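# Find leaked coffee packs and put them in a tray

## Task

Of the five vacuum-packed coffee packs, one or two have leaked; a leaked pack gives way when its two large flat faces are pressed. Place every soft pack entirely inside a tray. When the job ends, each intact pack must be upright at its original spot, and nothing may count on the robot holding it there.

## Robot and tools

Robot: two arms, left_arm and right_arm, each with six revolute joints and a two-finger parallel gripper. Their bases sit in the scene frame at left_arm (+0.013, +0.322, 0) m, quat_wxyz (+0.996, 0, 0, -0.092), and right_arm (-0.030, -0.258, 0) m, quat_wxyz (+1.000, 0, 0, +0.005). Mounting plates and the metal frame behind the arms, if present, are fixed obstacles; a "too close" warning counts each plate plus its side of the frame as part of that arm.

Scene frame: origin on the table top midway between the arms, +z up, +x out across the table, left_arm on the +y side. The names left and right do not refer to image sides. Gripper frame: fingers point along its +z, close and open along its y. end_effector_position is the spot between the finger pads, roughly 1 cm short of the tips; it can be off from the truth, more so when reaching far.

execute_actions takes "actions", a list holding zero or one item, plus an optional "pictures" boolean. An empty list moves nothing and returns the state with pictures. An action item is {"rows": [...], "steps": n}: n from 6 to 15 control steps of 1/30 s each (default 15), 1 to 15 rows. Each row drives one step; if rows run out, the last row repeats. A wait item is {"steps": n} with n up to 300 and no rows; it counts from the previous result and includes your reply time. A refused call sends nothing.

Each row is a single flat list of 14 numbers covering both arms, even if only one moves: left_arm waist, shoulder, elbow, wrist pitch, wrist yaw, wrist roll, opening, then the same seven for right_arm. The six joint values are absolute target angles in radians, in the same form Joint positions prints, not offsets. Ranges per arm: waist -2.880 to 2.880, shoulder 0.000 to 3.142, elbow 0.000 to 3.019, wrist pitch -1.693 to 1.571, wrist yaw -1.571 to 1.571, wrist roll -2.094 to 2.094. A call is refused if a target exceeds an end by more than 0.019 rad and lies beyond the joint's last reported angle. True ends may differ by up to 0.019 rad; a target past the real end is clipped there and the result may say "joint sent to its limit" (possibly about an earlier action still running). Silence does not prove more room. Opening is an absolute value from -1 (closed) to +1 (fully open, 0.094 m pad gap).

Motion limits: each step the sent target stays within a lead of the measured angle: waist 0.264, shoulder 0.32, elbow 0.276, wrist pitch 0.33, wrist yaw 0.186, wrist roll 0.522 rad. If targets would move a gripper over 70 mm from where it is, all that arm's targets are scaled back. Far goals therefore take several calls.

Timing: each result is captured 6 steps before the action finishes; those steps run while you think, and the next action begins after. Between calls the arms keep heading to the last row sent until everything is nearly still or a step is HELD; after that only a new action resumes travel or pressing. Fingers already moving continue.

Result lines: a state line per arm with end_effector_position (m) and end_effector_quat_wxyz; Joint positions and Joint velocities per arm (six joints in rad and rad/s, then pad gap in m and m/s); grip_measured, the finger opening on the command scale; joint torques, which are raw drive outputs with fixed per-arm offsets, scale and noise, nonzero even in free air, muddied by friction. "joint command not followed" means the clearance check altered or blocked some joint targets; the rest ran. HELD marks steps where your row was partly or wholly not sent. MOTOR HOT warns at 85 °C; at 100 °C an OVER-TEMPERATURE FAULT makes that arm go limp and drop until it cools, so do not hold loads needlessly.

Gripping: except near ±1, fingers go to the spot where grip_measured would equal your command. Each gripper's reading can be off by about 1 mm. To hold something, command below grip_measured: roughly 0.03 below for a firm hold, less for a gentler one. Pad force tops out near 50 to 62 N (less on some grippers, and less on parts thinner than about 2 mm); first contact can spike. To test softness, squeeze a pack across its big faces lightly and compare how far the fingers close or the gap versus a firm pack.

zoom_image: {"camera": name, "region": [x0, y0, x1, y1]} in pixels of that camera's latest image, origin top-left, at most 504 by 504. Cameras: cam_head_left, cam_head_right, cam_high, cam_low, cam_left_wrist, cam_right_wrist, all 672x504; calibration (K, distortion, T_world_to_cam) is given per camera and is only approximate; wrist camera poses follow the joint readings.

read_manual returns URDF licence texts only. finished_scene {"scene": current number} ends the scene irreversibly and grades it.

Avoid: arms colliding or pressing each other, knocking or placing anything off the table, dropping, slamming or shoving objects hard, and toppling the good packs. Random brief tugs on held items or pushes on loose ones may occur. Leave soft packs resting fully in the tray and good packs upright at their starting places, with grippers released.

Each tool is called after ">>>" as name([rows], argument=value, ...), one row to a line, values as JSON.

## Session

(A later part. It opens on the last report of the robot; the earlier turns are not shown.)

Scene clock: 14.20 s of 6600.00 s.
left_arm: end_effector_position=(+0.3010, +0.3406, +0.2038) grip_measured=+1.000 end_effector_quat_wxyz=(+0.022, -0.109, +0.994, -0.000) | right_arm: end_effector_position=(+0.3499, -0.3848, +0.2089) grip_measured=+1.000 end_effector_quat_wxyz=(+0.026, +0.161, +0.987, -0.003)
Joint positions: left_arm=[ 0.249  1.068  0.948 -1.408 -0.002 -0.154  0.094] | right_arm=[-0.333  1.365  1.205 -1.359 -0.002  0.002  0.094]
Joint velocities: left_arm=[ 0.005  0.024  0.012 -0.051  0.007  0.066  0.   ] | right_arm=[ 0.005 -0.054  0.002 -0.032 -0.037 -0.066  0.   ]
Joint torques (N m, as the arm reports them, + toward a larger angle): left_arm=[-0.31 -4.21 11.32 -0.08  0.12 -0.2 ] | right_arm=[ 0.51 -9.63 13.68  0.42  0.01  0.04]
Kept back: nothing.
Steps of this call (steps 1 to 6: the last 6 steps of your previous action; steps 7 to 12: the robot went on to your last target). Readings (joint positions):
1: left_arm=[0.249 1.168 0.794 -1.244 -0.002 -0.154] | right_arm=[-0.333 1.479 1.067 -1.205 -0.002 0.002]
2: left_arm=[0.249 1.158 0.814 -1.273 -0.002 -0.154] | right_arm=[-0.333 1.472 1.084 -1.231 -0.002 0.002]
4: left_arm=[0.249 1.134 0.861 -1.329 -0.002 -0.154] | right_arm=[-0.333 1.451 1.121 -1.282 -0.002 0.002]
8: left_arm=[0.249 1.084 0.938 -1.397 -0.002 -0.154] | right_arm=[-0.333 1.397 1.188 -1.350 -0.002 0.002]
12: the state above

>>> execute_actions([
  {"rows": [[0.245,1.09,0.99,-1.415,0,-0.14,1,-0.325,1.39,1.255,-1.38,0,0.025,1],[0.25,1.11,1.01,-1.41,0,-0.11,1,-0.315,1.41,1.28,-1.385,0,0.04,1],[0.257,1.135,1.035,-1.405,0,-0.075,1,-0.3,1.435,1.31,-1.39,0,0.055,1],[0.264,1.165,1.06,-1.40,0,-0.035,1,-0.285,1.465,1.345,-1.395,0,0.07,1],[0.271,1.195,1.085,-1.395,0,0.005,1,-0.27,1.495,1.38,-1.40,0,0.085,1],[0.278,1.225,1.11,-1.39,0,0.045,1,-0.255,1.525,1.415,-1.405,0,0.10,1],[0.285,1.255,1.135,-1.385,0,0.085,1,-0.24,1.555,1.45,-1.41,0,0.115,1],[0.292,1.285,1.16,-1.38,0,0.125,1,-0.225,1.585,1.485,-1.415,0,0.13,1],[0.299,1.315,1.185,-1.375,0,0.165,1,-0.21,1.615,1.52,-1.42,0,0.145,1],[0.306,1.345,1.205,-1.37,0,0.205,1,-0.197,1.645,1.55,-1.425,0,0.16,1],[0.312,1.37,1.225,-1.365,0,0.245,1,-0.185,1.675,1.58,-1.43,0,0.175,1],[0.317,1.395,1.24,-1.36,0,0.28,1,-0.175,1.70,1.605,-1.435,0,0.185,1],[0.32,1.415,1.252,-1.355,0,0.305,1,-0.167,1.722,1.625,-1.435,0,0.195,1],[0.322,1.43,1.26,-1.35,0,0.32,1,-0.162,1.74,1.635,-1.435,0,0.195,1]], "steps": 15},
])

>>> execute_actions([
  {"steps": 20},
], pictures=true)

Scene clock: 15.13 s of 6600.00 s.
left_arm: end_effector_position=(+0.3582, +0.3490, +0.2091) grip_measured=+1.000 end_effector_quat_wxyz=(+0.012, -0.032, +0.999, +0.001) | right_arm: end_effector_position=(+0.4195, -0.3730, +0.2264) grip_measured=+1.000 end_effector_quat_wxyz=(+0.032, +0.163, +0.986, -0.003)
Joint positions: left_arm=[ 0.263  1.238  1.092 -1.399 -0.002  0.014  0.094] | right_arm=[-0.26   1.516  1.409 -1.4   -0.     0.078  0.094]
Joint velocities: left_arm=[ 0.181  1.031  0.847  0.149 -0.037  0.96   0.   ] | right_arm=[ 0.513  1.001  1.219 -0.095  0.007  0.388  0.   ]
Joint torques (N m, as the arm reports them, + toward a larger angle): left_arm=[ 2.23 -7.13 12.72  0.85  0.1   0.03] | right_arm=[  2.41 -10.77  14.33   0.4   -0.04   0.05]
Steps of this call (steps 1 to 19: the robot went on to your last target; steps 20 to 28: the first 9 steps of this action). Readings (joint positions):
20: left_arm=[0.249 1.070 0.948 -1.409 -0.002 -0.153] | right_arm=[-0.333 1.364 1.205 -1.362 -0.002 0.004]
21: left_arm=[0.249 1.072 0.949 -1.409 -0.002 -0.149] | right_arm=[-0.332 1.366 1.207 -1.365 -0.002 0.007]
23: left_arm=[0.249 1.093 0.964 -1.409 -0.002 -0.123] | right_arm=[-0.325 1.381 1.229 -1.378 -0.001 0.021]
27: left_arm=[0.257 1.204 1.062 -1.405 -0.002 -0.018] | right_arm=[-0.277 1.482 1.366 -1.398 -0.000 0.065]
28: the state above

Scene clock: 15.80 s of 6600.00 s.
left_arm: end_effector_position=(+0.4190, +0.3737, +0.1835) grip_measured=+1.000 end_effector_quat_wxyz=(-0.006, +0.089, +0.996, -0.000) | right_arm: end_effector_position=(+0.4949, -0.3344, +0.1923) grip_measured=+1.000 end_effector_quat_wxyz=(+0.003, +0.161, +0.987, +0.000)
Joint positions: left_arm=[ 0.311  1.441  1.215 -1.356 -0.002  0.304  0.094] | right_arm=[-0.154  1.736  1.593 -1.421 -0.     0.18   0.094]
Joint velocities: left_arm=[-0.005 -0.015 -0.002 -0.002 -0.037  0.037  0.   ] | right_arm=[-0.005 -0.015  0.022 -0.012  0.007  0.037  0.   ]
Joint torques (N m, as the arm reports them, + toward a larger angle): left_arm=[  1.25 -12.19  12.4    0.36   0.1    0.04] | right_arm=[  0.03 -17.17  14.57   0.29  -0.03   0.04]
Kept back: nothing.
Steps of this call (steps 1 to 6: the last 6 steps of your previous action; steps 7 to 20: the robot went on to your last target). Readings (joint positions):
1: left_arm=[0.270 1.273 1.120 -1.393 -0.002 0.048] | right_arm=[-0.243 1.549 1.450 -1.402 -0.000 0.091]
2: left_arm=[0.277 1.306 1.146 -1.386 -0.002 0.083] | right_arm=[-0.225 1.582 1.488 -1.404 -0.000 0.104]
4: left_arm=[0.292 1.364 1.188 -1.373 -0.002 0.152] | right_arm=[-0.193 1.642 1.550 -1.410 -0.000 0.129]
8: left_arm=[0.311 1.434 1.215 -1.356 -0.002 0.244] | right_arm=[-0.152 1.718 1.592 -1.412 -0.000 0.160]
20: the state above
camera_calibration (this result's frames):
cam_left_wrist: T_world_to_cam=[[-0.183402, -0.983037, 0.00113774, 0.444831], [-0.78271, 0.146728, 0.604844, 0.167523], [-0.594751, 0.110039, -0.796343, 0.477381], [0, 0, 0, 1]] pos_world=[0.496627, 0.360174, 0.278328]
cam_right_wrist: T_world_to_cam=[[-0.315536, -0.948905, 0.00407598, -0.166654], [-0.774844, 0.260131, 0.576149, 0.363253], [-0.547771, 0.178638, -0.817334, 0.614823], [0, 0, 0, 1]] pos_world=[0.565662, -0.362463, 0.293907]

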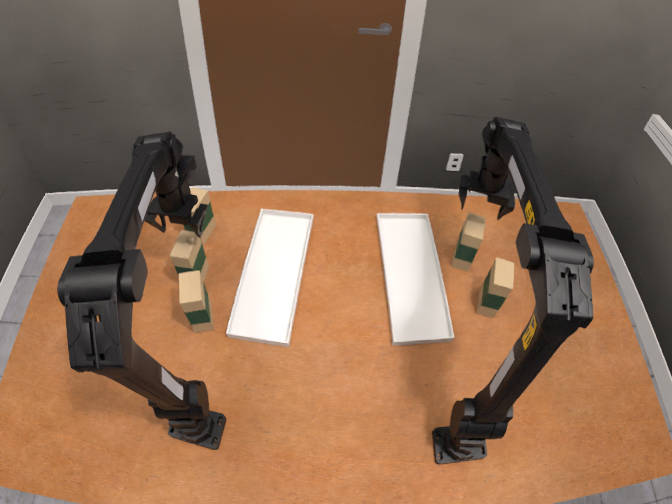

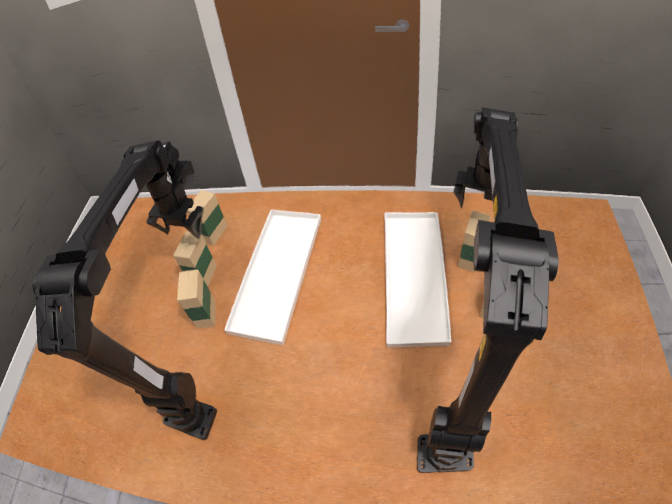

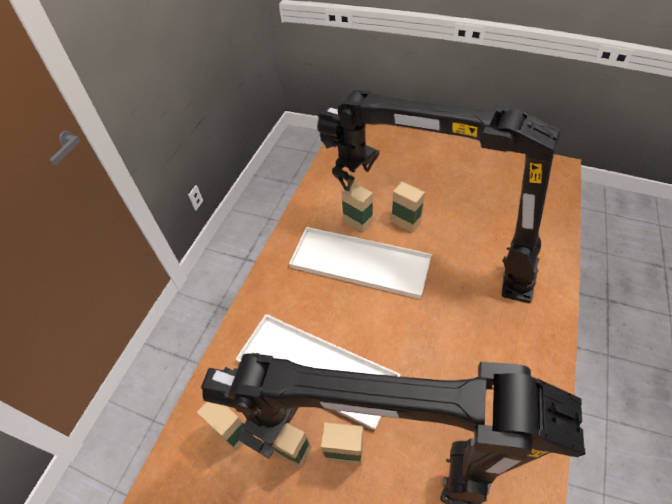

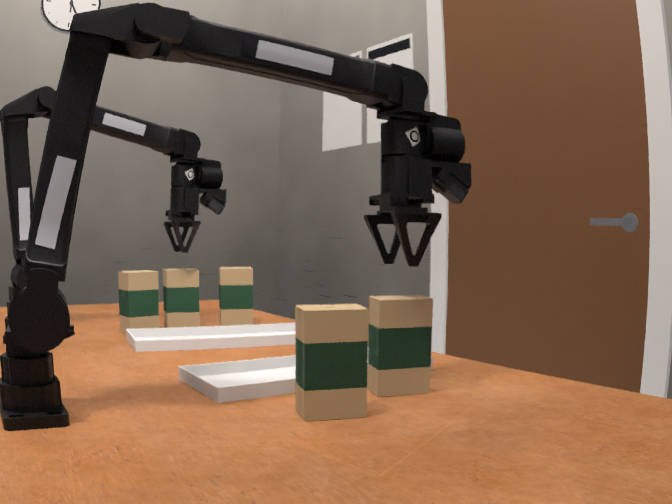

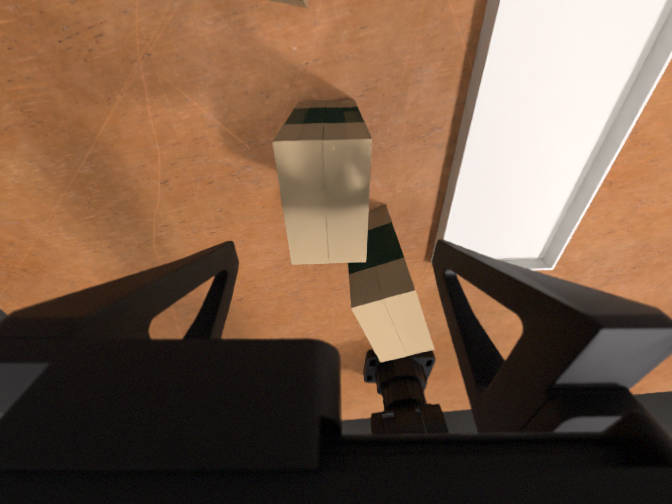

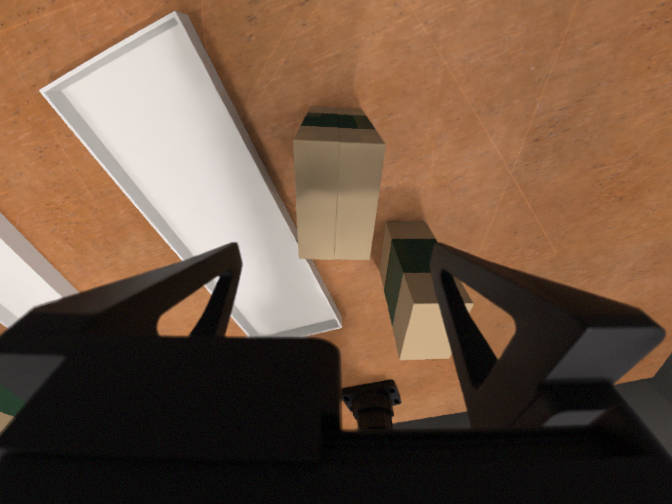

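>>> execute_actions([
  {"rows": [[0.33,1.445,1.215,-1.34,0,0.29,1,-0.167,1.745,1.59,-1.405,0,0.21,1],[0.335,1.452,1.20,-1.317,0,0.275,1,-0.17,1.751,1.575,-1.385,0,0.22,1],[0.335,1.459,1.186,-1.294,0,0.265,1,-0.17,1.757,1.56,-1.362,0,0.22,1],[0.335,1.466,1.172,-1.272,0,0.265,1,-0.17,1.763,1.545,-1.34,0,0.22,1],[0.335,1.473,1.158,-1.25,0,0.265,1,-0.17,1.769,1.53,-1.317,0,0.22,1],[0.335,1.48,1.144,-1.228,0,0.265,1,-0.17,1.775,1.515,-1.295,0,0.22,1],[0.335,1.487,1.13,-1.205,0,0.265,1,-0.17,1.781,1.50,-1.272,0,0.22,1],[0.335,1.493,1.116,-1.183,0,0.265,1,-0.17,1.787,1.487,-1.25,0,0.22,1],[0.335,1.499,1.102,-1.16,0,0.265,1,-0.17,1.793,1.474,-1.23,0,0.22,1],[0.335,1.504,1.088,-1.138,0,0.265,1,-0.17,1.798,1.461,-1.21,0,0.22,1],[0.335,1.509,1.074,-1.115,0,0.265,1,-0.17,1.802,1.45,-1.195,0,0.22,1],[0.335,1.513,1.062,-1.093,0,0.265,1,-0.17,1.806,1.44,-1.18,0,0.22,1]], "steps": 15},
])

>>> execute_actions([
  {"steps": 16},
], pictures=true)

Scene clock: 16.87 s of 6600.00 s.
left_arm: end_effector_position=(+0.4252, +0.3775, +0.1465) grip_measured=+1.000 end_effector_quat_wxyz=(+0.014, +0.074, +0.997, +0.004) | right_arm: end_effector_position=(+0.5006, -0.3392, +0.1597) grip_measured=+1.000 end_effector_quat_wxyz=(+0.027, +0.176, +0.984, +0.001)
Joint positions: left_arm=[ 0.319  1.459  1.133 -1.216 -0.002  0.283  0.094] | right_arm=[-0.162  1.739  1.509 -1.287 -0.     0.203  0.094]
Joint velocities: left_arm=[ 0.015  0.22  -0.447  0.657  0.007 -0.022  0.   ] | right_arm=[-0.024  0.063 -0.447  0.593  0.022  0.051  0.   ]
Joint torques (N m, as the arm reports them, + toward a larger angle): left_arm=[ 1.05 -9.25  8.28  0.72  0.12 -0.25] | right_arm=[ -0.08 -13.68  10.23   1.34  -0.04   0.05]
Steps of this call (steps 1 to 23: the robot went on to your last target; steps 24 to 32: the first 9 steps of this action). Readings (joint positions):
24: left_arm=[0.311 1.441 1.215 -1.356 -0.002 0.307] | right_arm=[-0.154 1.736 1.593 -1.421 -0.000 0.184]
25: left_arm=[0.312 1.441 1.213 -1.350 -0.002 0.304] | right_arm=[-0.155 1.736 1.591 -1.418 -0.000 0.187]
27: left_arm=[0.314 1.441 1.201 -1.320 -0.002 0.295] | right_arm=[-0.156 1.736 1.581 -1.391 -0.000 0.194]
31: left_arm=[0.318 1.452 1.148 -1.238 -0.002 0.284] | right_arm=[-0.161 1.737 1.525 -1.307 -0.000 0.202]
32: the state above

Scene clock: 17.40 s of 6600.00 s.
left_arm: end_effector_position=(+0.4203, +0.3769, +0.0960) grip_measured=+1.000 end_effector_quat_wxyz=(+0.001, +0.071, +0.997, +0.001) | right_arm: end_effector_position=(+0.4985, -0.3393, +0.1094) grip_measured=+1.000 end_effector_quat_wxyz=(+0.013, +0.178, +0.984, +0.001)
Joint positions: left_arm=[ 0.319  1.515  1.052 -1.105 -0.002  0.277  0.094] | right_arm=[-0.162  1.788  1.439 -1.195 -0.     0.207  0.094]
Joint velocities: left_arm=[-0.005 -0.015  0.002 -0.022  0.037 -0.081  0.   ] | right_arm=[-0.005  0.005 -0.012 -0.017  0.051  0.007  0.   ]
Joint torques (N m, as the arm reports them, + toward a larger angle): left_arm=[  1.69 -11.53   9.13   0.64   0.14  -0.19] | right_arm=[  0.03 -16.4   10.66   1.41  -0.04   0.05]
Kept back: nothing.
Steps of this call (steps 1 to 6: the last 6 steps of your previous action; steps 7 to 16: the robot went on to your last target). Readings (joint positions):
1: left_arm=[0.319 1.467 1.118 -1.194 -0.002 0.281] | right_arm=[-0.162 1.743 1.494 -1.267 -0.000 0.203]
2: left_arm=[0.319 1.476 1.103 -1.172 -0.002 0.281] | right_arm=[-0.162 1.747 1.480 -1.248 -0.000 0.204]
4: left_arm=[0.319 1.494 1.074 -1.131 -0.002 0.279] | right_arm=[-0.162 1.759 1.458 -1.216 -0.000 0.205]
8: left_arm=[0.319 1.515 1.052 -1.110 -0.002 0.278] | right_arm=[-0.162 1.784 1.440 -1.199 -0.000 0.206]
16: the state above
camera_calibration (this result's frames):
cam_left_wrist: T_world_to_cam=[[-0.149535, -0.988751, -0.00322847, 0.436623], [-0.795893, 0.118429, 0.593741, 0.238318], [-0.58668, 0.0913544, -0.804649, 0.412516], [0, 0, 0, 1]] pos_world=[0.496981, 0.365803, 0.191841]
cam_right_wrist: T_world_to_cam=[[-0.348317, -0.937377, -0.000249182, -0.14905], [-0.776922, 0.288545, 0.559584, 0.427605], [-0.524469, 0.195106, -0.828774, 0.54515], [0, 0, 0, 1]] pos_world=[0.566214, -0.369461, 0.212488]

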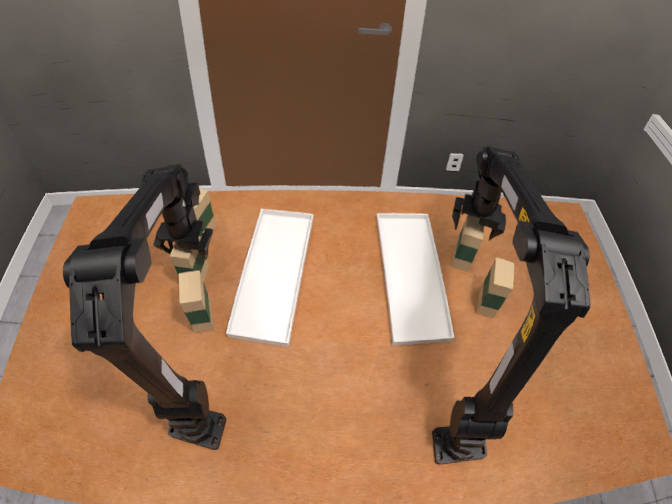

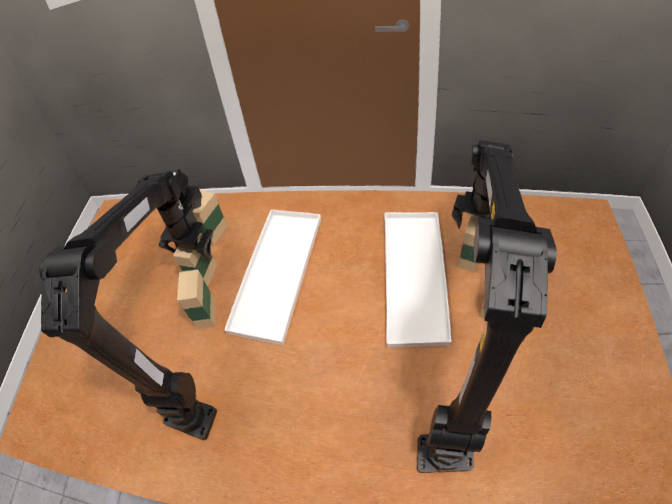

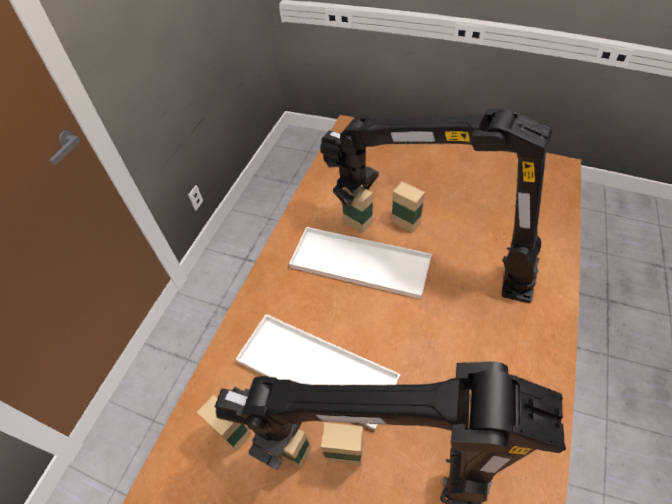

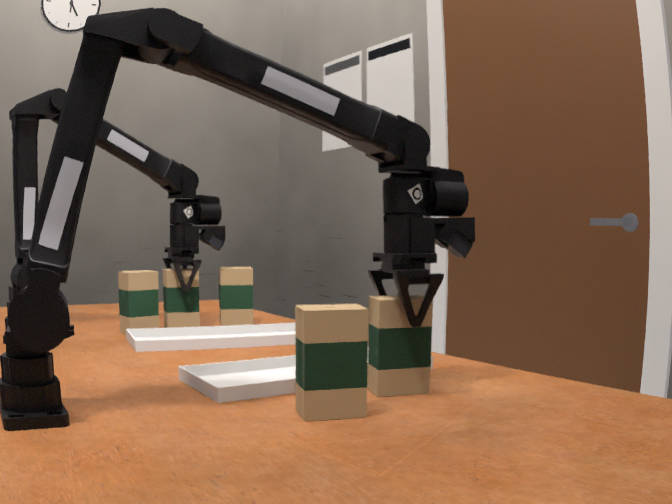

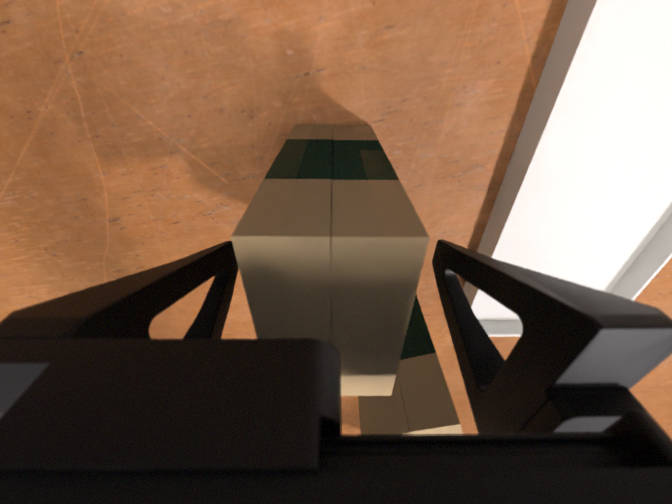

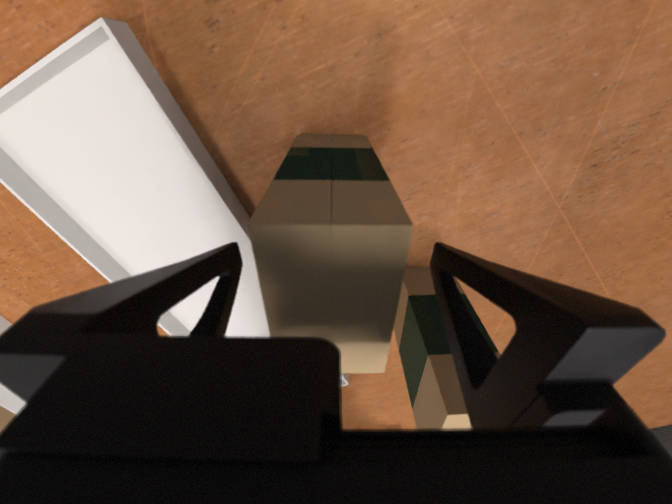

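>>> execute_actions([
  {"rows": [[0.33,1.513,1.062,-1.093,0,0.265,0.8,-0.16,1.806,1.43,-1.18,0,0.22,0.8],[0.33,1.513,1.062,-1.093,0,0.265,0.55,-0.16,1.806,1.418,-1.18,0,0.22,0.55],[0.33,1.513,1.062,-1.093,0,0.265,0.35,-0.16,1.806,1.418,-1.18,0,0.22,0.35],[0.33,1.513,1.062,-1.093,0,0.265,0.22,-0.16,1.806,1.418,-1.18,0,0.22,0.22],[0.33,1.513,1.062,-1.093,0,0.265,0.2,-0.16,1.806,1.418,-1.18,0,0.22,0.2],[0.33,1.513,1.062,-1.093,0,0.265,0.18,-0.16,1.806,1.418,-1.18,0,0.22,0.18],[0.33,1.513,1.062,-1.093,0,0.265,0.15,-0.16,1.806,1.418,-1.18,0,0.22,0.15],[0.33,1.513,1.062,-1.093,0,0.265,0.12,-0.16,1.806,1.418,-1.18,0,0.22,0.12],[0.33,1.513,1.062,-1.093,0,0.265,0.095,-0.16,1.806,1.418,-1.18,0,0.22,0.095],[0.33,1.513,1.062,-1.093,0,0.265,0.075,-0.16,1.806,1.418,-1.18,0,0.22,0.075],[0.33,1.513,1.062,-1.093,0,0.265,0.055,-0.16,1.806,1.418,-1.18,0,0.22,0.055],[0.33,1.513,1.062,-1.093,0,0.265,0.035,-0.16,1.806,1.418,-1.18,0,0.22,0.035],[0.33,1.513,1.062,-1.093,0,0.265,0.015,-0.16,1.806,1.418,-1.18,0,0.22,0.015],[0.33,1.513,1.062,-1.093,0,0.265,-0.01,-0.16,1.806,1.418,-1.18,0,0.22,-0.01],[0.33,1.513,1.062,-1.093,0,0.265,-0.03,-0.16,1.806,1.418,-1.18,0,0.22,-0.03]], "steps": 15},
])

>>> execute_actions([
  {"steps": 16},
])

Scene clock: 18.30 s of 6600.00 s.
left_arm: end_effector_position=(+0.4203, +0.3772, +0.0960) grip_measured=+0.110 end_effector_quat_wxyz=(+0.001, +0.071, +0.997, +0.002) | right_arm: end_effector_position=(+0.4944, -0.3380, +0.1050) grip_measured=+0.110 end_effector_quat_wxyz=(+0.008, +0.178, +0.984, +0.002)
Joint positions: left_arm=[ 0.319  1.515  1.052 -1.105 -0.003  0.276  0.052] | right_arm=[-0.162  1.788  1.426 -1.194 -0.003  0.207  0.052]
Joint velocities: left_arm=[-0.015 -0.005  0.002 -0.012 -0.022 -0.022 -0.025] | right_arm=[-0.015  0.005 -0.007  0.017 -0.007  0.007 -0.026]
Joint torques (N m, as the arm reports them, + toward a larger angle): left_arm=[  1.12 -11.57   8.92   0.76   0.15  -0.19] | right_arm=[  0.74 -16.19   9.7    1.37   0.05   0.04]
Steps of this call (steps 1 to 15: the robot went on to your last target; steps 16 to 18: nothing new was sent; steps 19 to 27: the first 9 steps of this action). Readings (joint positions):
19: left_arm=[0.319 1.515 1.052 -1.105 -0.002 0.277] | right_arm=[-0.162 1.788 1.439 -1.195 -0.000 0.207]
20: left_arm=[0.319 1.515 1.052 -1.105 -0.002 0.277] | right_arm=[-0.162 1.788 1.438 -1.195 -0.000 0.207]
22: left_arm=[0.319 1.515 1.052 -1.105 -0.002 0.276] | right_arm=[-0.162 1.788 1.432 -1.194 -0.000 0.207]
26: left_arm=[0.319 1.515 1.052 -1.105 -0.002 0.276] | right_arm=[-0.162 1.788 1.426 -1.194 -0.003 0.207]
27: the state above

Scene clock: 18.83 s of 6600.00 s.
left_arm: end_effector_position=(+0.4205, +0.3772, +0.0960) grip_measured=+0.060 end_effector_quat_wxyz=(+0.002, +0.071, +0.997, +0.002) | right_arm: end_effector_position=(+0.4944, -0.3384, +0.1050) grip_measured=-0.025 end_effector_quat_wxyz=(+0.008, +0.178, +0.984, +0.001)
Joint positions: left_arm=[ 0.319  1.515  1.052 -1.104 -0.003  0.276  0.05 ] | right_arm=[-0.162  1.788  1.426 -1.194 -0.001  0.207  0.046]
Joint velocities: left_arm=[-0.005  0.005 -0.002 -0.007 -0.051 -0.007 -0.001] | right_arm=[-0.015 -0.005 -0.017 -0.002 -0.007 -0.037  0.   ]
Joint torques (N m, as the arm reports them, + toward a larger angle): left_arm=[  1.04 -11.64   9.14   0.68   0.16  -0.19] | right_arm=[  0.85 -16.39   9.75   1.37  -0.03   0.04]
Kept back: nothing.
Steps of this call (steps 1 to 6: the last 6 steps of your previous action; steps 7 to 15: the robot went on to your last target; step 16: nothing new was sent). Readings (joint positions):
1: left_arm=[0.319 1.515 1.052 -1.104 -0.003 0.276] | right_arm=[-0.162 1.788 1.426 -1.194 -0.003 0.207]
2: left_arm=[0.319 1.515 1.052 -1.104 -0.003 0.276] | right_arm=[-0.162 1.788 1.426 -1.194 -0.003 0.207]
4: left_arm=[0.319 1.515 1.052 -1.104 -0.003 0.276] | right_arm=[-0.162 1.788 1.426 -1.194 -0.002 0.207]
8: left_arm=[0.319 1.515 1.052 -1.104 -0.003 0.276] | right_arm=[-0.162 1.788 1.426 -1.194 -0.001 0.207]
16: the state above
All arms were judged still, so your last target was given up. Only a new action makes them travel on or press farther. Fingers that are still opening or closing keep moving.

>>> execute_actions([
  {"rows": [[0.33,1.513,1.062,-1.093,0,0.265,0.3,-0.16,1.806,1.418,-1.18,0,0.22,-0.05],[0.33,1.513,1.07,-1.093,0,0.265,0.7,-0.16,1.806,1.418,-1.18,0,0.22,-0.07],[0.33,1.505,1.085,-1.1,0,0.265,1,-0.16,1.806,1.418,-1.18,0,0.22,-0.09],[0.33,1.497,1.10,-1.11,0,0.265,1,-0.16,1.806,1.418,-1.18,0,0.22,-0.11],[0.33,1.49,1.116,-1.13,0,0.265,1,-0.16,1.806,1.418,-1.18,0,0.22,-0.13],[0.33,1.483,1.132,-1.155,0,0.265,1,-0.16,1.806,1.418,-1.18,0,0.22,-0.15],[0.33,1.476,1.148,-1.18,0,0.265,1,-0.16,1.806,1.418,-1.18,0,0.22,-0.17],[0.33,1.469,1.164,-1.205,0,0.265,1,-0.16,1.806,1.418,-1.18,0,0.22,-0.17],[0.33,1.462,1.18,-1.23,0,0.265,1,-0.16,1.806,1.418,-1.18,0,0.22,-0.17],[0.33,1.455,1.196,-1.255,0,0.265,1,-0.16,1.806,1.418,-1.18,0,0.22,-0.17],[0.33,1.448,1.212,-1.28,0,0.265,1,-0.16,1.806,1.418,-1.18,0,0.22,-0.17],[0.33,1.441,1.228,-1.305,0,0.265,1,-0.16,1.806,1.418,-1.18,0,0.22,-0.17],[0.33,1.435,1.244,-1.33,0,0.265,1,-0.16,1.806,1.418,-1.18,0,0.22,-0.17],[0.33,1.43,1.26,-1.355,0,0.265,1,-0.16,1.806,1.418,-1.18,0,0.22,-0.17],[0.33,1.425,1.27,-1.375,0,0.265,1,-0.16,1.806,1.418,-1.18,0,0.22,-0.17]], "steps": 15},
])

>>> execute_actions([
  {"steps": 14},
])

Scene clock: 19.63 s of 6600.00 s.
left_arm: end_effector_position=(+0.4187, +0.3769, +0.1121) grip_measured=+1.000 end_effector_quat_wxyz=(-0.011, +0.071, +0.997, -0.001) | right_arm: end_effector_position=(+0.4944, -0.3384, +0.1050) grip_measured=-0.164 end_effector_quat_wxyz=(+0.008, +0.179, +0.984, +0.000)
Joint positions: left_arm=[ 0.319  1.508  1.091 -1.175 -0.002  0.276  0.094] | right_arm=[-0.162  1.788  1.426 -1.194 -0.     0.208  0.039]
Joint velocities: left_arm=[-0.005 -0.142  0.408 -0.667  0.051  0.051  0.   ] | right_arm=[ 0.005  0.005  0.007  0.007  0.007  0.007 -0.   ]
Joint torques (N m, as the arm reports them, + toward a larger angle): left_arm=[  1.26 -15.14  13.48  -0.12   0.18  -0.21] | right_arm=[  0.87 -16.31   9.7    1.34  -0.04   0.04]
Steps of this call (steps 1 to 15: nothing new was sent; steps 16 to 24: the first 9 steps of this action). Readings (joint positions):
16: left_arm=[0.319 1.515 1.052 -1.104 -0.003 0.276] | right_arm=[-0.162 1.788 1.426 -1.194 -0.001 0.207]
17: left_arm=[0.319 1.515 1.052 -1.104 -0.002 0.276] | right_arm=[-0.162 1.788 1.426 -1.194 -0.001 0.207]
19: left_arm=[0.319 1.515 1.052 -1.104 -0.002 0.276] | right_arm=[-0.162 1.788 1.426 -1.194 -0.000 0.207]
23: left_arm=[0.319 1.512 1.077 -1.153 -0.002 0.276] | right_arm=[-0.162 1.788 1.426 -1.194 -0.000 0.208]
24: the state above

Scene clock: 20.10 s of 6600.00 s.
left_arm: end_effector_position=(+0.4226, +0.3775, +0.2018) grip_measured=+1.000 end_effector_quat_wxyz=(+0.014, +0.071, +0.997, +0.004) | right_arm: end_effector_position=(+0.4944, -0.3384, +0.1050) grip_measured=-0.165 end_effector_quat_wxyz=(+0.008, +0.179, +0.984, +0.000)
Joint positions: left_arm=[ 0.319  1.416  1.238 -1.364 -0.002  0.276  0.094] | right_arm=[-0.162  1.788  1.426 -1.194 -0.     0.208  0.039]
Joint velocities: left_arm=[-0.015  0.005 -0.017 -0.027 -0.037 -0.051  0.   ] | right_arm=[-0.005 -0.015 -0.017  0.002 -0.007  0.022  0.   ]
Joint torques (N m, as the arm reports them, + toward a larger angle): left_arm=[ 1.12 -9.36 11.76 -0.28  0.18 -0.2 ] | right_arm=[  0.72 -16.2    9.72   1.35  -0.03   0.05]
Kept back: nothing.
Steps of this call (steps 1 to 6: the last 6 steps of your previous action; steps 7 to 14: the robot went on to your last target). Readings (joint positions):
1: left_arm=[0.319 1.503 1.106 -1.198 -0.002 0.276] | right_arm=[-0.162 1.788 1.426 -1.194 -0.000 0.208]
2: left_arm=[0.319 1.496 1.122 -1.222 -0.002 0.276] | right_arm=[-0.162 1.788 1.426 -1.194 -0.000 0.208]
4: left_arm=[0.319 1.479 1.159 -1.270 -0.002 0.276] | right_arm=[-0.162 1.788 1.426 -1.194 -0.000 0.208]
8: left_arm=[0.319 1.439 1.223 -1.347 -0.002 0.276] | right_arm=[-0.162 1.788 1.426 -1.194 -0.000 0.208]
14: the state above

>>> execute_actions([
  {"rows": [[0.32,1.435,1.29,-1.38,0,0.285,1,-0.16,1.806,1.418,-1.18,0,0.22,-0.19],[0.31,1.455,1.32,-1.385,0,0.295,1,-0.16,1.806,1.418,-1.18,0,0.22,-0.21],[0.305,1.48,1.355,-1.39,0,0.305,1,-0.16,1.806,1.418,-1.18,0,0.22,-0.23],[0.30,1.51,1.395,-1.397,0,0.315,1,-0.16,1.806,1.418,-1.18,0,0.22,-0.25],[0.297,1.542,1.435,-1.404,0,0.325,1,-0.16,1.806,1.418,-1.18,0,0.22,-0.27],[0.294,1.574,1.475,-1.411,0,0.335,1,-0.16,1.806,1.418,-1.18,0,0.22,-0.29],[0.291,1.606,1.515,-1.418,0,0.345,1,-0.16,1.806,1.418,-1.18,0,0.22,-0.31],[0.289,1.638,1.555,-1.425,0,0.355,1,-0.16,1.806,1.418,-1.18,0,0.22,-0.33],[0.287,1.67,1.595,-1.432,0,0.365,1,-0.16,1.806,1.418,-1.18,0,0.22,-0.33],[0.285,1.702,1.635,-1.439,0,0.375,1,-0.16,1.806,1.418,-1.18,0,0.22,-0.33],[0.283,1.732,1.67,-1.446,0,0.385,1,-0.16,1.806,1.418,-1.18,0,0.22,-0.33],[0.283,1.76,1.70,-1.453,0,0.395,1,-0.16,1.806,1.418,-1.18,0,0.22,-0.33],[0.283,1.785,1.725,-1.46,0,0.405,1,-0.16,1.806,1.418,-1.18,0,0.22,-0.33],[0.283,1.803,1.745,-1.465,0,0.405,1,-0.16,1.806,1.418,-1.18,0,0.22,-0.33],[0.283,1.815,1.755,-1.465,0,0.405,1,-0.16,1.806,1.418,-1.18,0,0.22,-0.33]], "steps": 15},
])

>>> execute_actions([
  {"steps": 20},
], pictures=true)

Scene clock: 21.23 s of 6600.00 s.
left_arm: end_effector_position=(+0.4976, +0.3844, +0.2237) grip_measured=+1.000 end_effector_quat_wxyz=(+0.028, +0.095, +0.995, +0.008) | right_arm: end_effector_position=(+0.4944, -0.3384, +0.1050) grip_measured=-0.322 end_effector_quat_wxyz=(+0.008, +0.179, +0.984, +0.000)
Joint positions: left_arm=[ 0.312  1.584  1.481 -1.41  -0.002  0.318  0.094] | right_arm=[-0.162  1.788  1.426 -1.194 -0.     0.208  0.032]
Joint velocities: left_arm=[-0.083  1.031  1.36  -0.129 -0.037  0.286  0.   ] | right_arm=[-0.015 -0.015  0.012 -0.002  0.066  0.037 -0.005]
Joint torques (N m, as the arm reports them, + toward a larger angle): left_arm=[ -1.44 -11.7   11.67  -0.22   0.15   0.02] | right_arm=[  0.81 -16.23   9.74   1.32  -0.05   0.04]
Steps of this call (steps 1 to 25: the robot went on to your last target; steps 26 to 34: the first 9 steps of this action). Readings (joint positions):
26: left_arm=[0.319 1.416 1.238 -1.365 -0.002 0.276] | right_arm=[-0.162 1.788 1.426 -1.194 -0.000 0.208]
27: left_arm=[0.319 1.418 1.241 -1.369 -0.002 0.277] | right_arm=[-0.162 1.788 1.426 -1.194 -0.000 0.208]
29: left_arm=[0.319 1.438 1.271 -1.383 -0.002 0.284] | right_arm=[-0.162 1.788 1.426 -1.194 -0.000 0.208]
33: left_arm=[0.315 1.549 1.434 -1.406 -0.002 0.310] | right_arm=[-0.162 1.788 1.426 -1.194 -0.000 0.208]
34: the state above

Scene clock: 21.90 s of 6600.00 s.
left_arm: end_effector_position=(+0.5713, +0.3849, +0.1901) grip_measured=+1.000 end_effector_quat_wxyz=(+0.000, +0.139, +0.990, +0.001) | right_arm: end_effector_position=(+0.4944, -0.3384, +0.1050) grip_measured=-0.324 end_effector_quat_wxyz=(+0.008, +0.179, +0.984, +0.000)
Joint positions: left_arm=[ 0.297  1.824  1.708 -1.454 -0.002  0.392  0.094] | right_arm=[-0.162  1.788  1.426 -1.194 -0.     0.208  0.032]
Joint velocities: left_arm=[-0.005 -0.005 -0.002 -0.002  0.022 -0.007  0.   ] | right_arm=[-0.005  0.005 -0.007 -0.012 -0.066 -0.007  0.001]
Joint torques (N m, as the arm reports them, + toward a larger angle): left_arm=[ -0.31 -18.52  12.83  -0.36   0.13   0.03] | right_arm=[  0.76 -16.27   9.71   1.37  -0.05   0.04]
Kept back: nothing.
Steps of this call (steps 1 to 6: the last 6 steps of your previous action; steps 7 to 20: the robot went on to your last target). Readings (joint positions):
1: left_arm=[0.310 1.618 1.526 -1.415 -0.002 0.326] | right_arm=[-0.162 1.788 1.426 -1.194 -0.000 0.208]
2: left_arm=[0.307 1.652 1.569 -1.420 -0.002 0.335] | right_arm=[-0.162 1.788 1.426 -1.194 -0.000 0.208]
4: left_arm=[0.303 1.715 1.640 -1.432 -0.002 0.353] | right_arm=[-0.162 1.788 1.426 -1.194 -0.000 0.208]
8: left_arm=[0.297 1.801 1.706 -1.445 -0.002 0.377] | right_arm=[-0.162 1.788 1.426 -1.194 -0.000 0.208]
20: the state above
camera_calibration (this result's frames):
cam_left_wrist: T_world_to_cam=[[-0.283128, -0.959078, -0.00298045, 0.532348], [-0.770778, 0.225688, 0.59579, 0.245602], [-0.570737, 0.170982, -0.803134, 0.53608], [0, 0, 0, 1]] pos_world=[0.645987, 0.363474, 0.285804]
cam_right_wrist: T_world_to_cam=[[-0.349023, -0.937112, 0.00189432, -0.149498], [-0.77075, 0.288211, 0.568225, 0.42253], [-0.533036, 0.196863, -0.822871, 0.543343], [0, 0, 0, 1]] pos_world=[0.563108, -0.368838, 0.207292]

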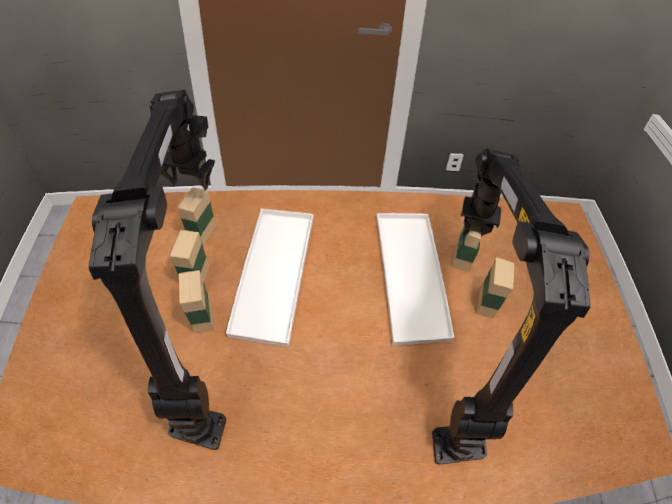

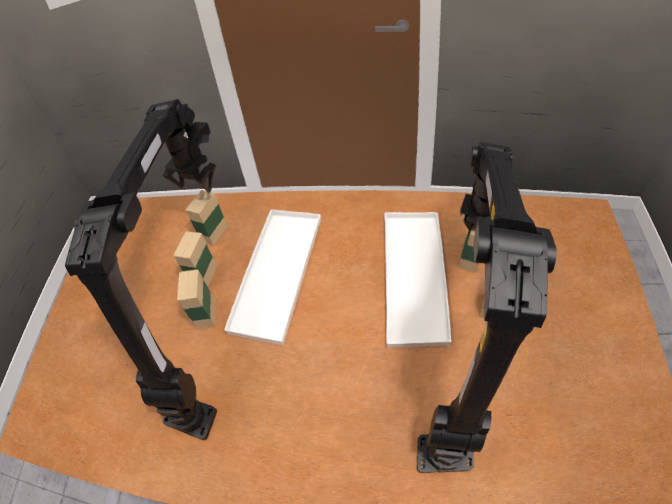

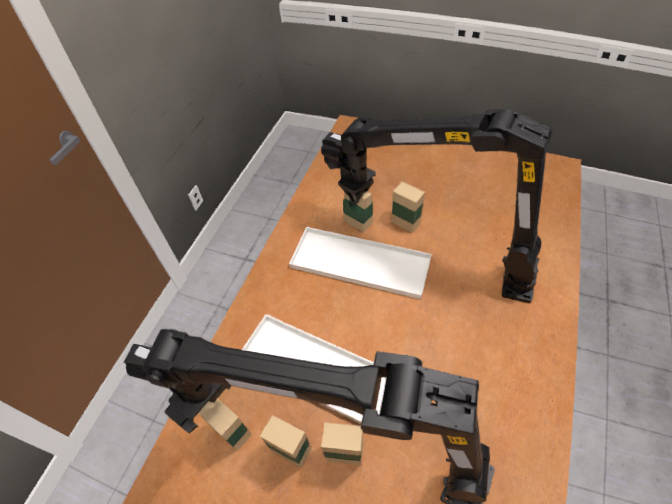

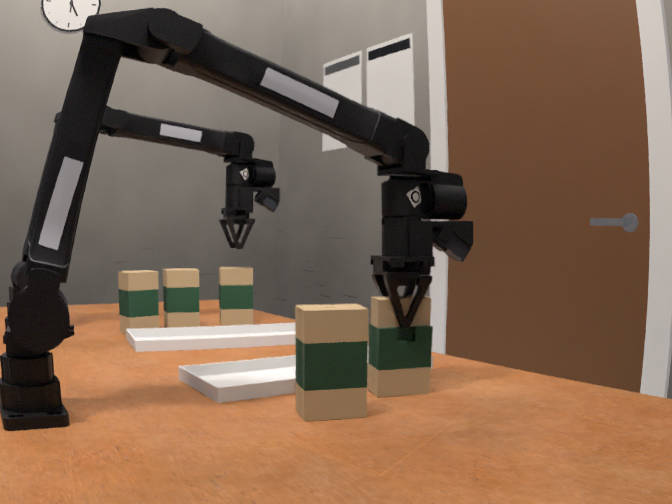

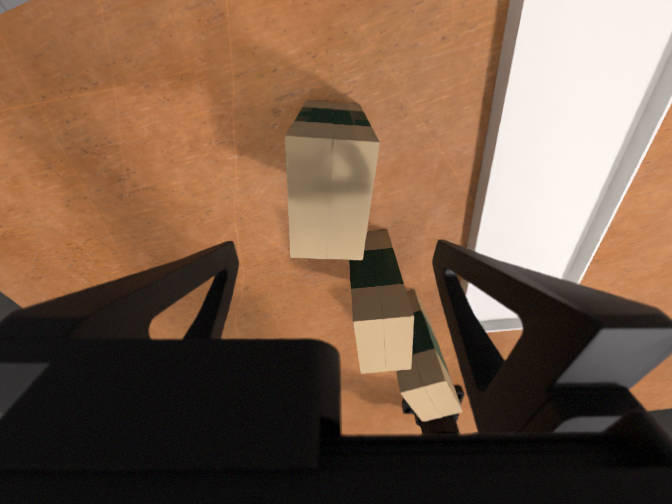

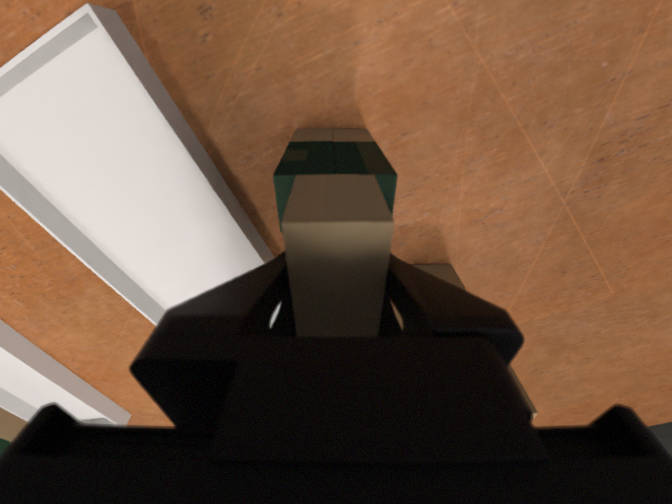

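>>> execute_actions([
  {"rows": [[0.30,1.83,1.708,-1.44,0,0.425,1,-0.16,1.806,1.418,-1.18,0,0.22,-0.35],[0.317,1.838,1.694,-1.42,0,0.445,1,-0.16,1.806,1.418,-1.18,0,0.22,-0.37],[0.317,1.845,1.68,-1.40,0,0.46,1,-0.16,1.806,1.418,-1.18,0,0.22,-0.39],[0.317,1.85,1.665,-1.38,0,0.46,1,-0.16,1.806,1.418,-1.18,0,0.22,-0.41],[0.317,1.855,1.65,-1.36,0,0.46,1,-0.16,1.806,1.418,-1.18,0,0.22,-0.43],[0.317,1.86,1.635,-1.34,0,0.46,1,-0.16,1.806,1.418,-1.18,0,0.22,-0.45],[0.317,1.865,1.62,-1.32,0,0.46,1,-0.16,1.806,1.418,-1.18,0,0.22,-0.45],[0.317,1.87,1.605,-1.30,0,0.46,1,-0.16,1.806,1.418,-1.18,0,0.22,-0.45],[0.317,1.875,1.59,-1.278,0,0.46,1,-0.16,1.806,1.418,-1.18,0,0.22,-0.45],[0.317,1.879,1.576,-1.256,0,0.46,1,-0.16,1.806,1.418,-1.18,0,0.22,-0.45],[0.317,1.882,1.563,-1.235,0,0.46,1,-0.16,1.806,1.418,-1.18,0,0.22,-0.45],[0.317,1.885,1.552,-1.216,0,0.46,1,-0.16,1.806,1.418,-1.18,0,0.22,-0.45]], "steps": 15},
])

>>> execute_actions([
  {"steps": 16},
], pictures=true)

Scene clock: 22.80 s of 6600.00 s.
left_arm: end_effector_position=(+0.5755, +0.3867, +0.1539) grip_measured=+1.000 end_effector_quat_wxyz=(+0.015, +0.161, +0.987, +0.005) | right_arm: end_effector_position=(+0.4944, -0.3383, +0.1050) grip_measured=-0.359 end_effector_quat_wxyz=(+0.008, +0.179, +0.984, +0.001)
Joint positions: left_arm=[ 0.299  1.832  1.623 -1.331 -0.002  0.438  0.094] | right_arm=[-0.162  1.788  1.426 -1.194 -0.001  0.208  0.03 ]
Joint velocities: left_arm=[-0.005  0.142 -0.447  0.598 -0.066  0.066  0.   ] | right_arm=[-0.005 -0.005  0.017  0.007  0.007  0.051 -0.   ]
Joint torques (N m, as the arm reports them, + toward a larger angle): left_arm=[  2.71 -14.79   8.48   0.7    0.15   0.02] | right_arm=[  0.56 -16.32   9.72   1.35  -0.02   0.04]
Steps of this call (steps 1 to 15: the robot went on to your last target; steps 16 to 18: nothing new was sent; steps 19 to 27: the first 9 steps of this action). Readings (joint positions):
19: left_arm=[0.297 1.824 1.708 -1.454 -0.002 0.396] | right_arm=[-0.162 1.788 1.426 -1.194 -0.000 0.208]
20: left_arm=[0.297 1.824 1.706 -1.450 -0.002 0.402] | right_arm=[-0.162 1.788 1.426 -1.194 -0.001 0.208]
22: left_arm=[0.297 1.824 1.695 -1.424 -0.002 0.418] | right_arm=[-0.162 1.788 1.426 -1.194 -0.001 0.208]
26: left_arm=[0.299 1.828 1.638 -1.350 -0.002 0.436] | right_arm=[-0.162 1.788 1.426 -1.194 -0.001 0.208]
27: the state above

Scene clock: 23.33 s of 6600.00 s.
left_arm: end_effector_position=(+0.5725, +0.3868, +0.0943) grip_measured=+1.000 end_effector_quat_wxyz=(-0.001, +0.165, +0.986, +0.001) | right_arm: end_effector_position=(+0.4944, -0.3383, +0.1050) grip_measured=-0.359 end_effector_quat_wxyz=(+0.008, +0.179, +0.984, +0.001)
Joint positions: left_arm=[ 0.3    1.888  1.543 -1.228 -0.002  0.448  0.094] | right_arm=[-0.162  1.788  1.426 -1.194 -0.001  0.208  0.03 ]
Joint velocities: left_arm=[-0.005 -0.015 -0.017 -0.007 -0.022  0.007  0.   ] | right_arm=[-0.005  0.005 -0.007  0.012  0.007  0.037 -0.001]
Joint torques (N m, as the arm reports them, + toward a larger angle): left_arm=[  2.15 -18.73   9.28   0.78   0.12   0.02] | right_arm=[  0.68 -16.3    9.72   1.35  -0.01   0.05]
Kept back: nothing.
Steps of this call (steps 1 to 6: the last 6 steps of your previous action; steps 7 to 16: the robot went on to your last target). Readings (joint positions):
1: left_arm=[0.299 1.837 1.607 -1.311 -0.002 0.440] | right_arm=[-0.162 1.788 1.426 -1.194 -0.001 0.208]
2: left_arm=[0.299 1.843 1.592 -1.290 -0.002 0.442] | right_arm=[-0.162 1.788 1.426 -1.194 -0.001 0.208]
4: left_arm=[0.300 1.858 1.565 -1.252 -0.002 0.444] | right_arm=[-0.162 1.788 1.426 -1.194 -0.001 0.208]
8: left_arm=[0.300 1.885 1.544 -1.232 -0.002 0.446] | right_arm=[-0.162 1.788 1.426 -1.194 -0.001 0.208]
16: the state above
camera_calibration (this result's frames):
cam_left_wrist: T_world_to_cam=[[-0.333208, -0.942852, -0.00181014, 0.556462], [-0.756185, 0.266091, 0.597812, 0.279029], [-0.563166, 0.200565, -0.801634, 0.443506], [0, 0, 0, 1]] pos_world=[0.646183, 0.361462, 0.189731]
cam_right_wrist: T_world_to_cam=[[-0.349369, -0.936984, 0.00114154, -0.149076], [-0.770709, 0.288063, 0.568354, 0.422424], [-0.532868, 0.197686, -0.822783, 0.543514], [0, 0, 0, 1]] pos_world=[0.563105, -0.368812, 0.207277]

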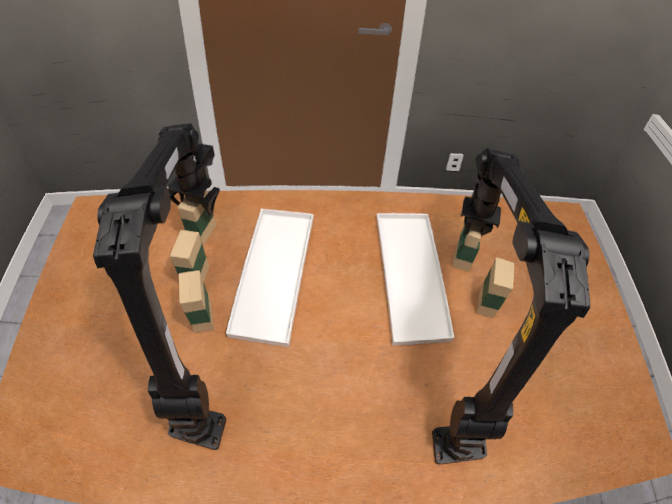

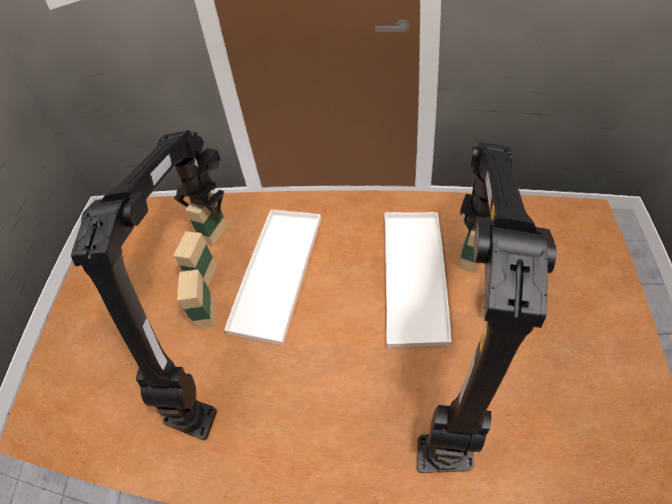

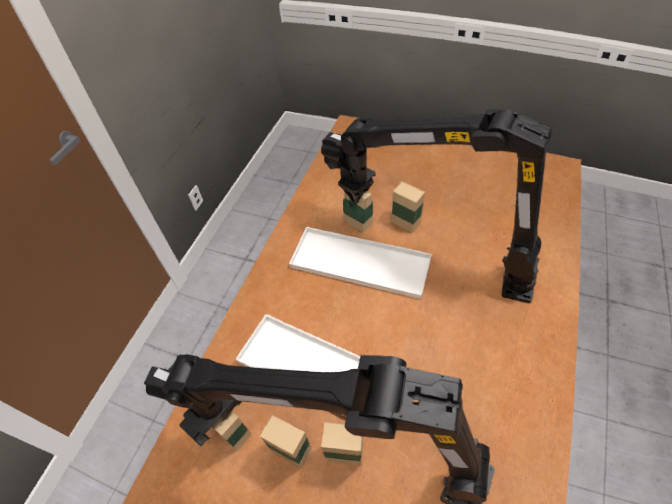

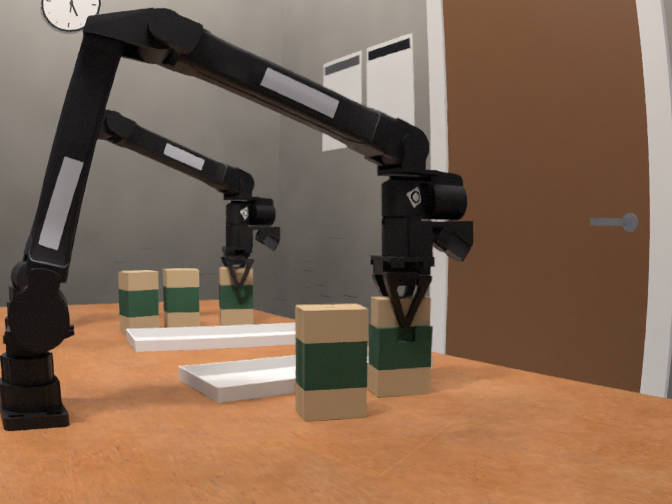

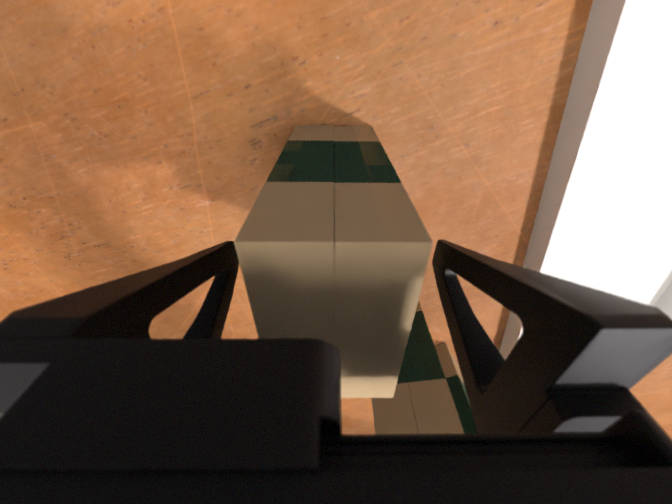

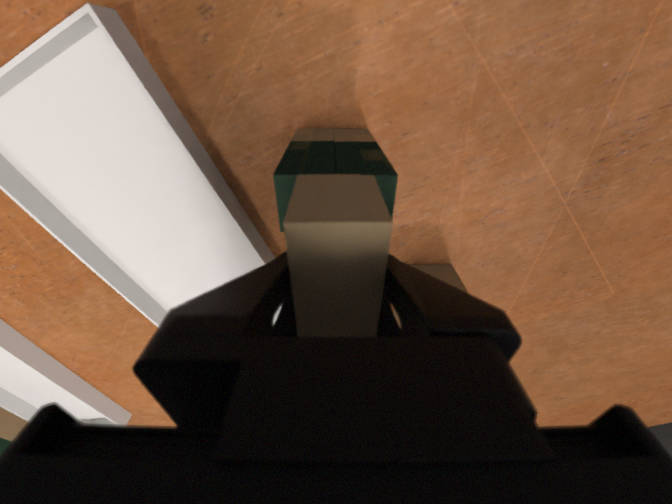

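>>> execute_actions([
  {"rows": [[0.305,1.885,1.552,-1.216,0,0.46,0.8,-0.16,1.79,1.44,-1.195,0,0.22,-0.4],[0.305,1.885,1.552,-1.216,0,0.46,0.55,-0.16,1.78,1.46,-1.2,0,0.22,-0.4],[0.305,1.885,1.552,-1.216,0,0.46,0.35,-0.16,1.776,1.475,-1.21,0,0.22,-0.4],[0.305,1.885,1.552,-1.216,0,0.46,0.22,-0.16,1.772,1.488,-1.22,0,0.22,-0.4],[0.305,1.885,1.552,-1.216,0,0.46,0.2,-0.16,1.768,1.5,-1.235,0,0.22,-0.4],[0.305,1.885,1.552,-1.216,0,0.46,0.18,-0.16,1.765,1.513,-1.25,0,0.22,-0.4],[0.305,1.885,1.552,-1.216,0,0.46,0.15,-0.16,1.762,1.526,-1.265,0,0.22,-0.4],[0.305,1.885,1.552,-1.216,0,0.46,0.12,-0.16,1.759,1.539,-1.28,0,0.22,-0.4],[0.305,1.885,1.552,-1.216,0,0.46,0.095,-0.16,1.756,1.552,-1.295,0,0.22,-0.4],[0.305,1.885,1.552,-1.216,0,0.46,0.075,-0.16,1.753,1.565,-1.31,0,0.22,-0.4],[0.305,1.885,1.552,-1.216,0,0.46,0.055,-0.16,1.75,1.578,-1.325,0,0.22,-0.4],[0.305,1.885,1.552,-1.216,0,0.46,0.035,-0.16,1.747,1.59,-1.34,0,0.22,-0.4],[0.305,1.885,1.552,-1.216,0,0.46,0.015,-0.16,1.744,1.602,-1.355,0,0.22,-0.4],[0.305,1.885,1.552,-1.216,0,0.46,-0.01,-0.16,1.742,1.612,-1.37,0,0.22,-0.4],[0.305,1.885,1.552,-1.216,0,0.46,-0.03,-0.16,1.74,1.62,-1.385,0,0.22,-0.4]], "steps": 15},
])

>>> execute_actions([
  {"steps": 16},
])

Scene clock: 24.50 s of 6600.00 s.
left_arm: end_effector_position=(+0.5725, +0.3868, +0.0943) grip_measured=+0.110 end_effector_quat_wxyz=(-0.001, +0.166, +0.986, +0.001) | right_arm: end_effector_position=(+0.4891, -0.3375, +0.1140) grip_measured=-0.359 end_effector_quat_wxyz=(-0.010, +0.179, +0.984, +0.000)
Joint positions: left_arm=[ 0.3    1.888  1.543 -1.228 -0.002  0.448  0.052] | right_arm=[-0.162  1.788  1.452 -1.254 -0.001  0.208  0.03 ]
Joint velocities: left_arm=[-0.005 -0.015 -0.022 -0.002 -0.066 -0.066 -0.026] | right_arm=[-0.005  0.005  0.281 -0.476  0.037 -0.037 -0.   ]
Joint torques (N m, as the arm reports them, + toward a larger angle): left_arm=[  0.78 -17.61   9.02   0.8    0.19   0.02] | right_arm=[  0.84 -20.24  17.59   0.49  -0.01   0.05]
Steps of this call (steps 1 to 15: the robot went on to your last target; steps 16 to 26: nothing new was sent; steps 27 to 35: the first 9 steps of this action). Readings (joint positions):
27: left_arm=[0.300 1.888 1.543 -1.228 -0.002 0.448] | right_arm=[-0.162 1.788 1.426 -1.194 -0.001 0.208]
28: left_arm=[0.300 1.888 1.543 -1.228 -0.002 0.448] | right_arm=[-0.162 1.788 1.426 -1.194 -0.001 0.208]
30: left_arm=[0.300 1.888 1.543 -1.228 -0.002 0.448] | right_arm=[-0.162 1.788 1.428 -1.196 -0.001 0.208]
34: left_arm=[0.300 1.888 1.543 -1.228 -0.002 0.448] | right_arm=[-0.162 1.788 1.443 -1.239 -0.001 0.208]
35: the state above

Scene clock: 25.03 s of 6600.00 s.
left_arm: end_effector_position=(+0.5726, +0.3867, +0.0943) grip_measured=-0.028 end_effector_quat_wxyz=(-0.001, +0.166, +0.986, +0.000) | right_arm: end_effector_position=(+0.4986, -0.3389, +0.1646) grip_measured=-0.359 end_effector_quat_wxyz=(-0.003, +0.179, +0.984, +0.001)
Joint positions: left_arm=[ 0.3    1.888  1.543 -1.228 -0.001  0.448  0.046] | right_arm=[-0.162  1.768  1.562 -1.371 -0.001  0.208  0.03 ]
Joint velocities: left_arm=[ 0.005 -0.005  0.002  0.002 -0.037  0.022  0.   ] | right_arm=[ 0.005 -0.005 -0.017 -0.012  0.007 -0.066  0.001]
Joint torques (N m, as the arm reports them, + toward a larger angle): left_arm=[  1.01 -18.79   9.44   0.89   0.14   0.03] | right_arm=[  0.85 -20.13  15.73   0.27  -0.02   0.04]
Kept back: nothing.
Steps of this call (steps 1 to 6: the last 6 steps of your previous action; steps 7 to 16: the robot went on to your last target). Readings (joint positions):
1: left_arm=[0.300 1.888 1.543 -1.228 -0.002 0.448] | right_arm=[-0.162 1.788 1.462 -1.269 -0.001 0.208]
2: left_arm=[0.300 1.888 1.543 -1.228 -0.002 0.448] | right_arm=[-0.162 1.788 1.475 -1.284 -0.001 0.208]
4: left_arm=[0.300 1.888 1.543 -1.228 -0.002 0.448] | right_arm=[-0.162 1.788 1.504 -1.313 -0.001 0.208]
8: left_arm=[0.300 1.888 1.543 -1.228 -0.001 0.448] | right_arm=[-0.162 1.783 1.555 -1.359 -0.001 0.208]
16: the state above


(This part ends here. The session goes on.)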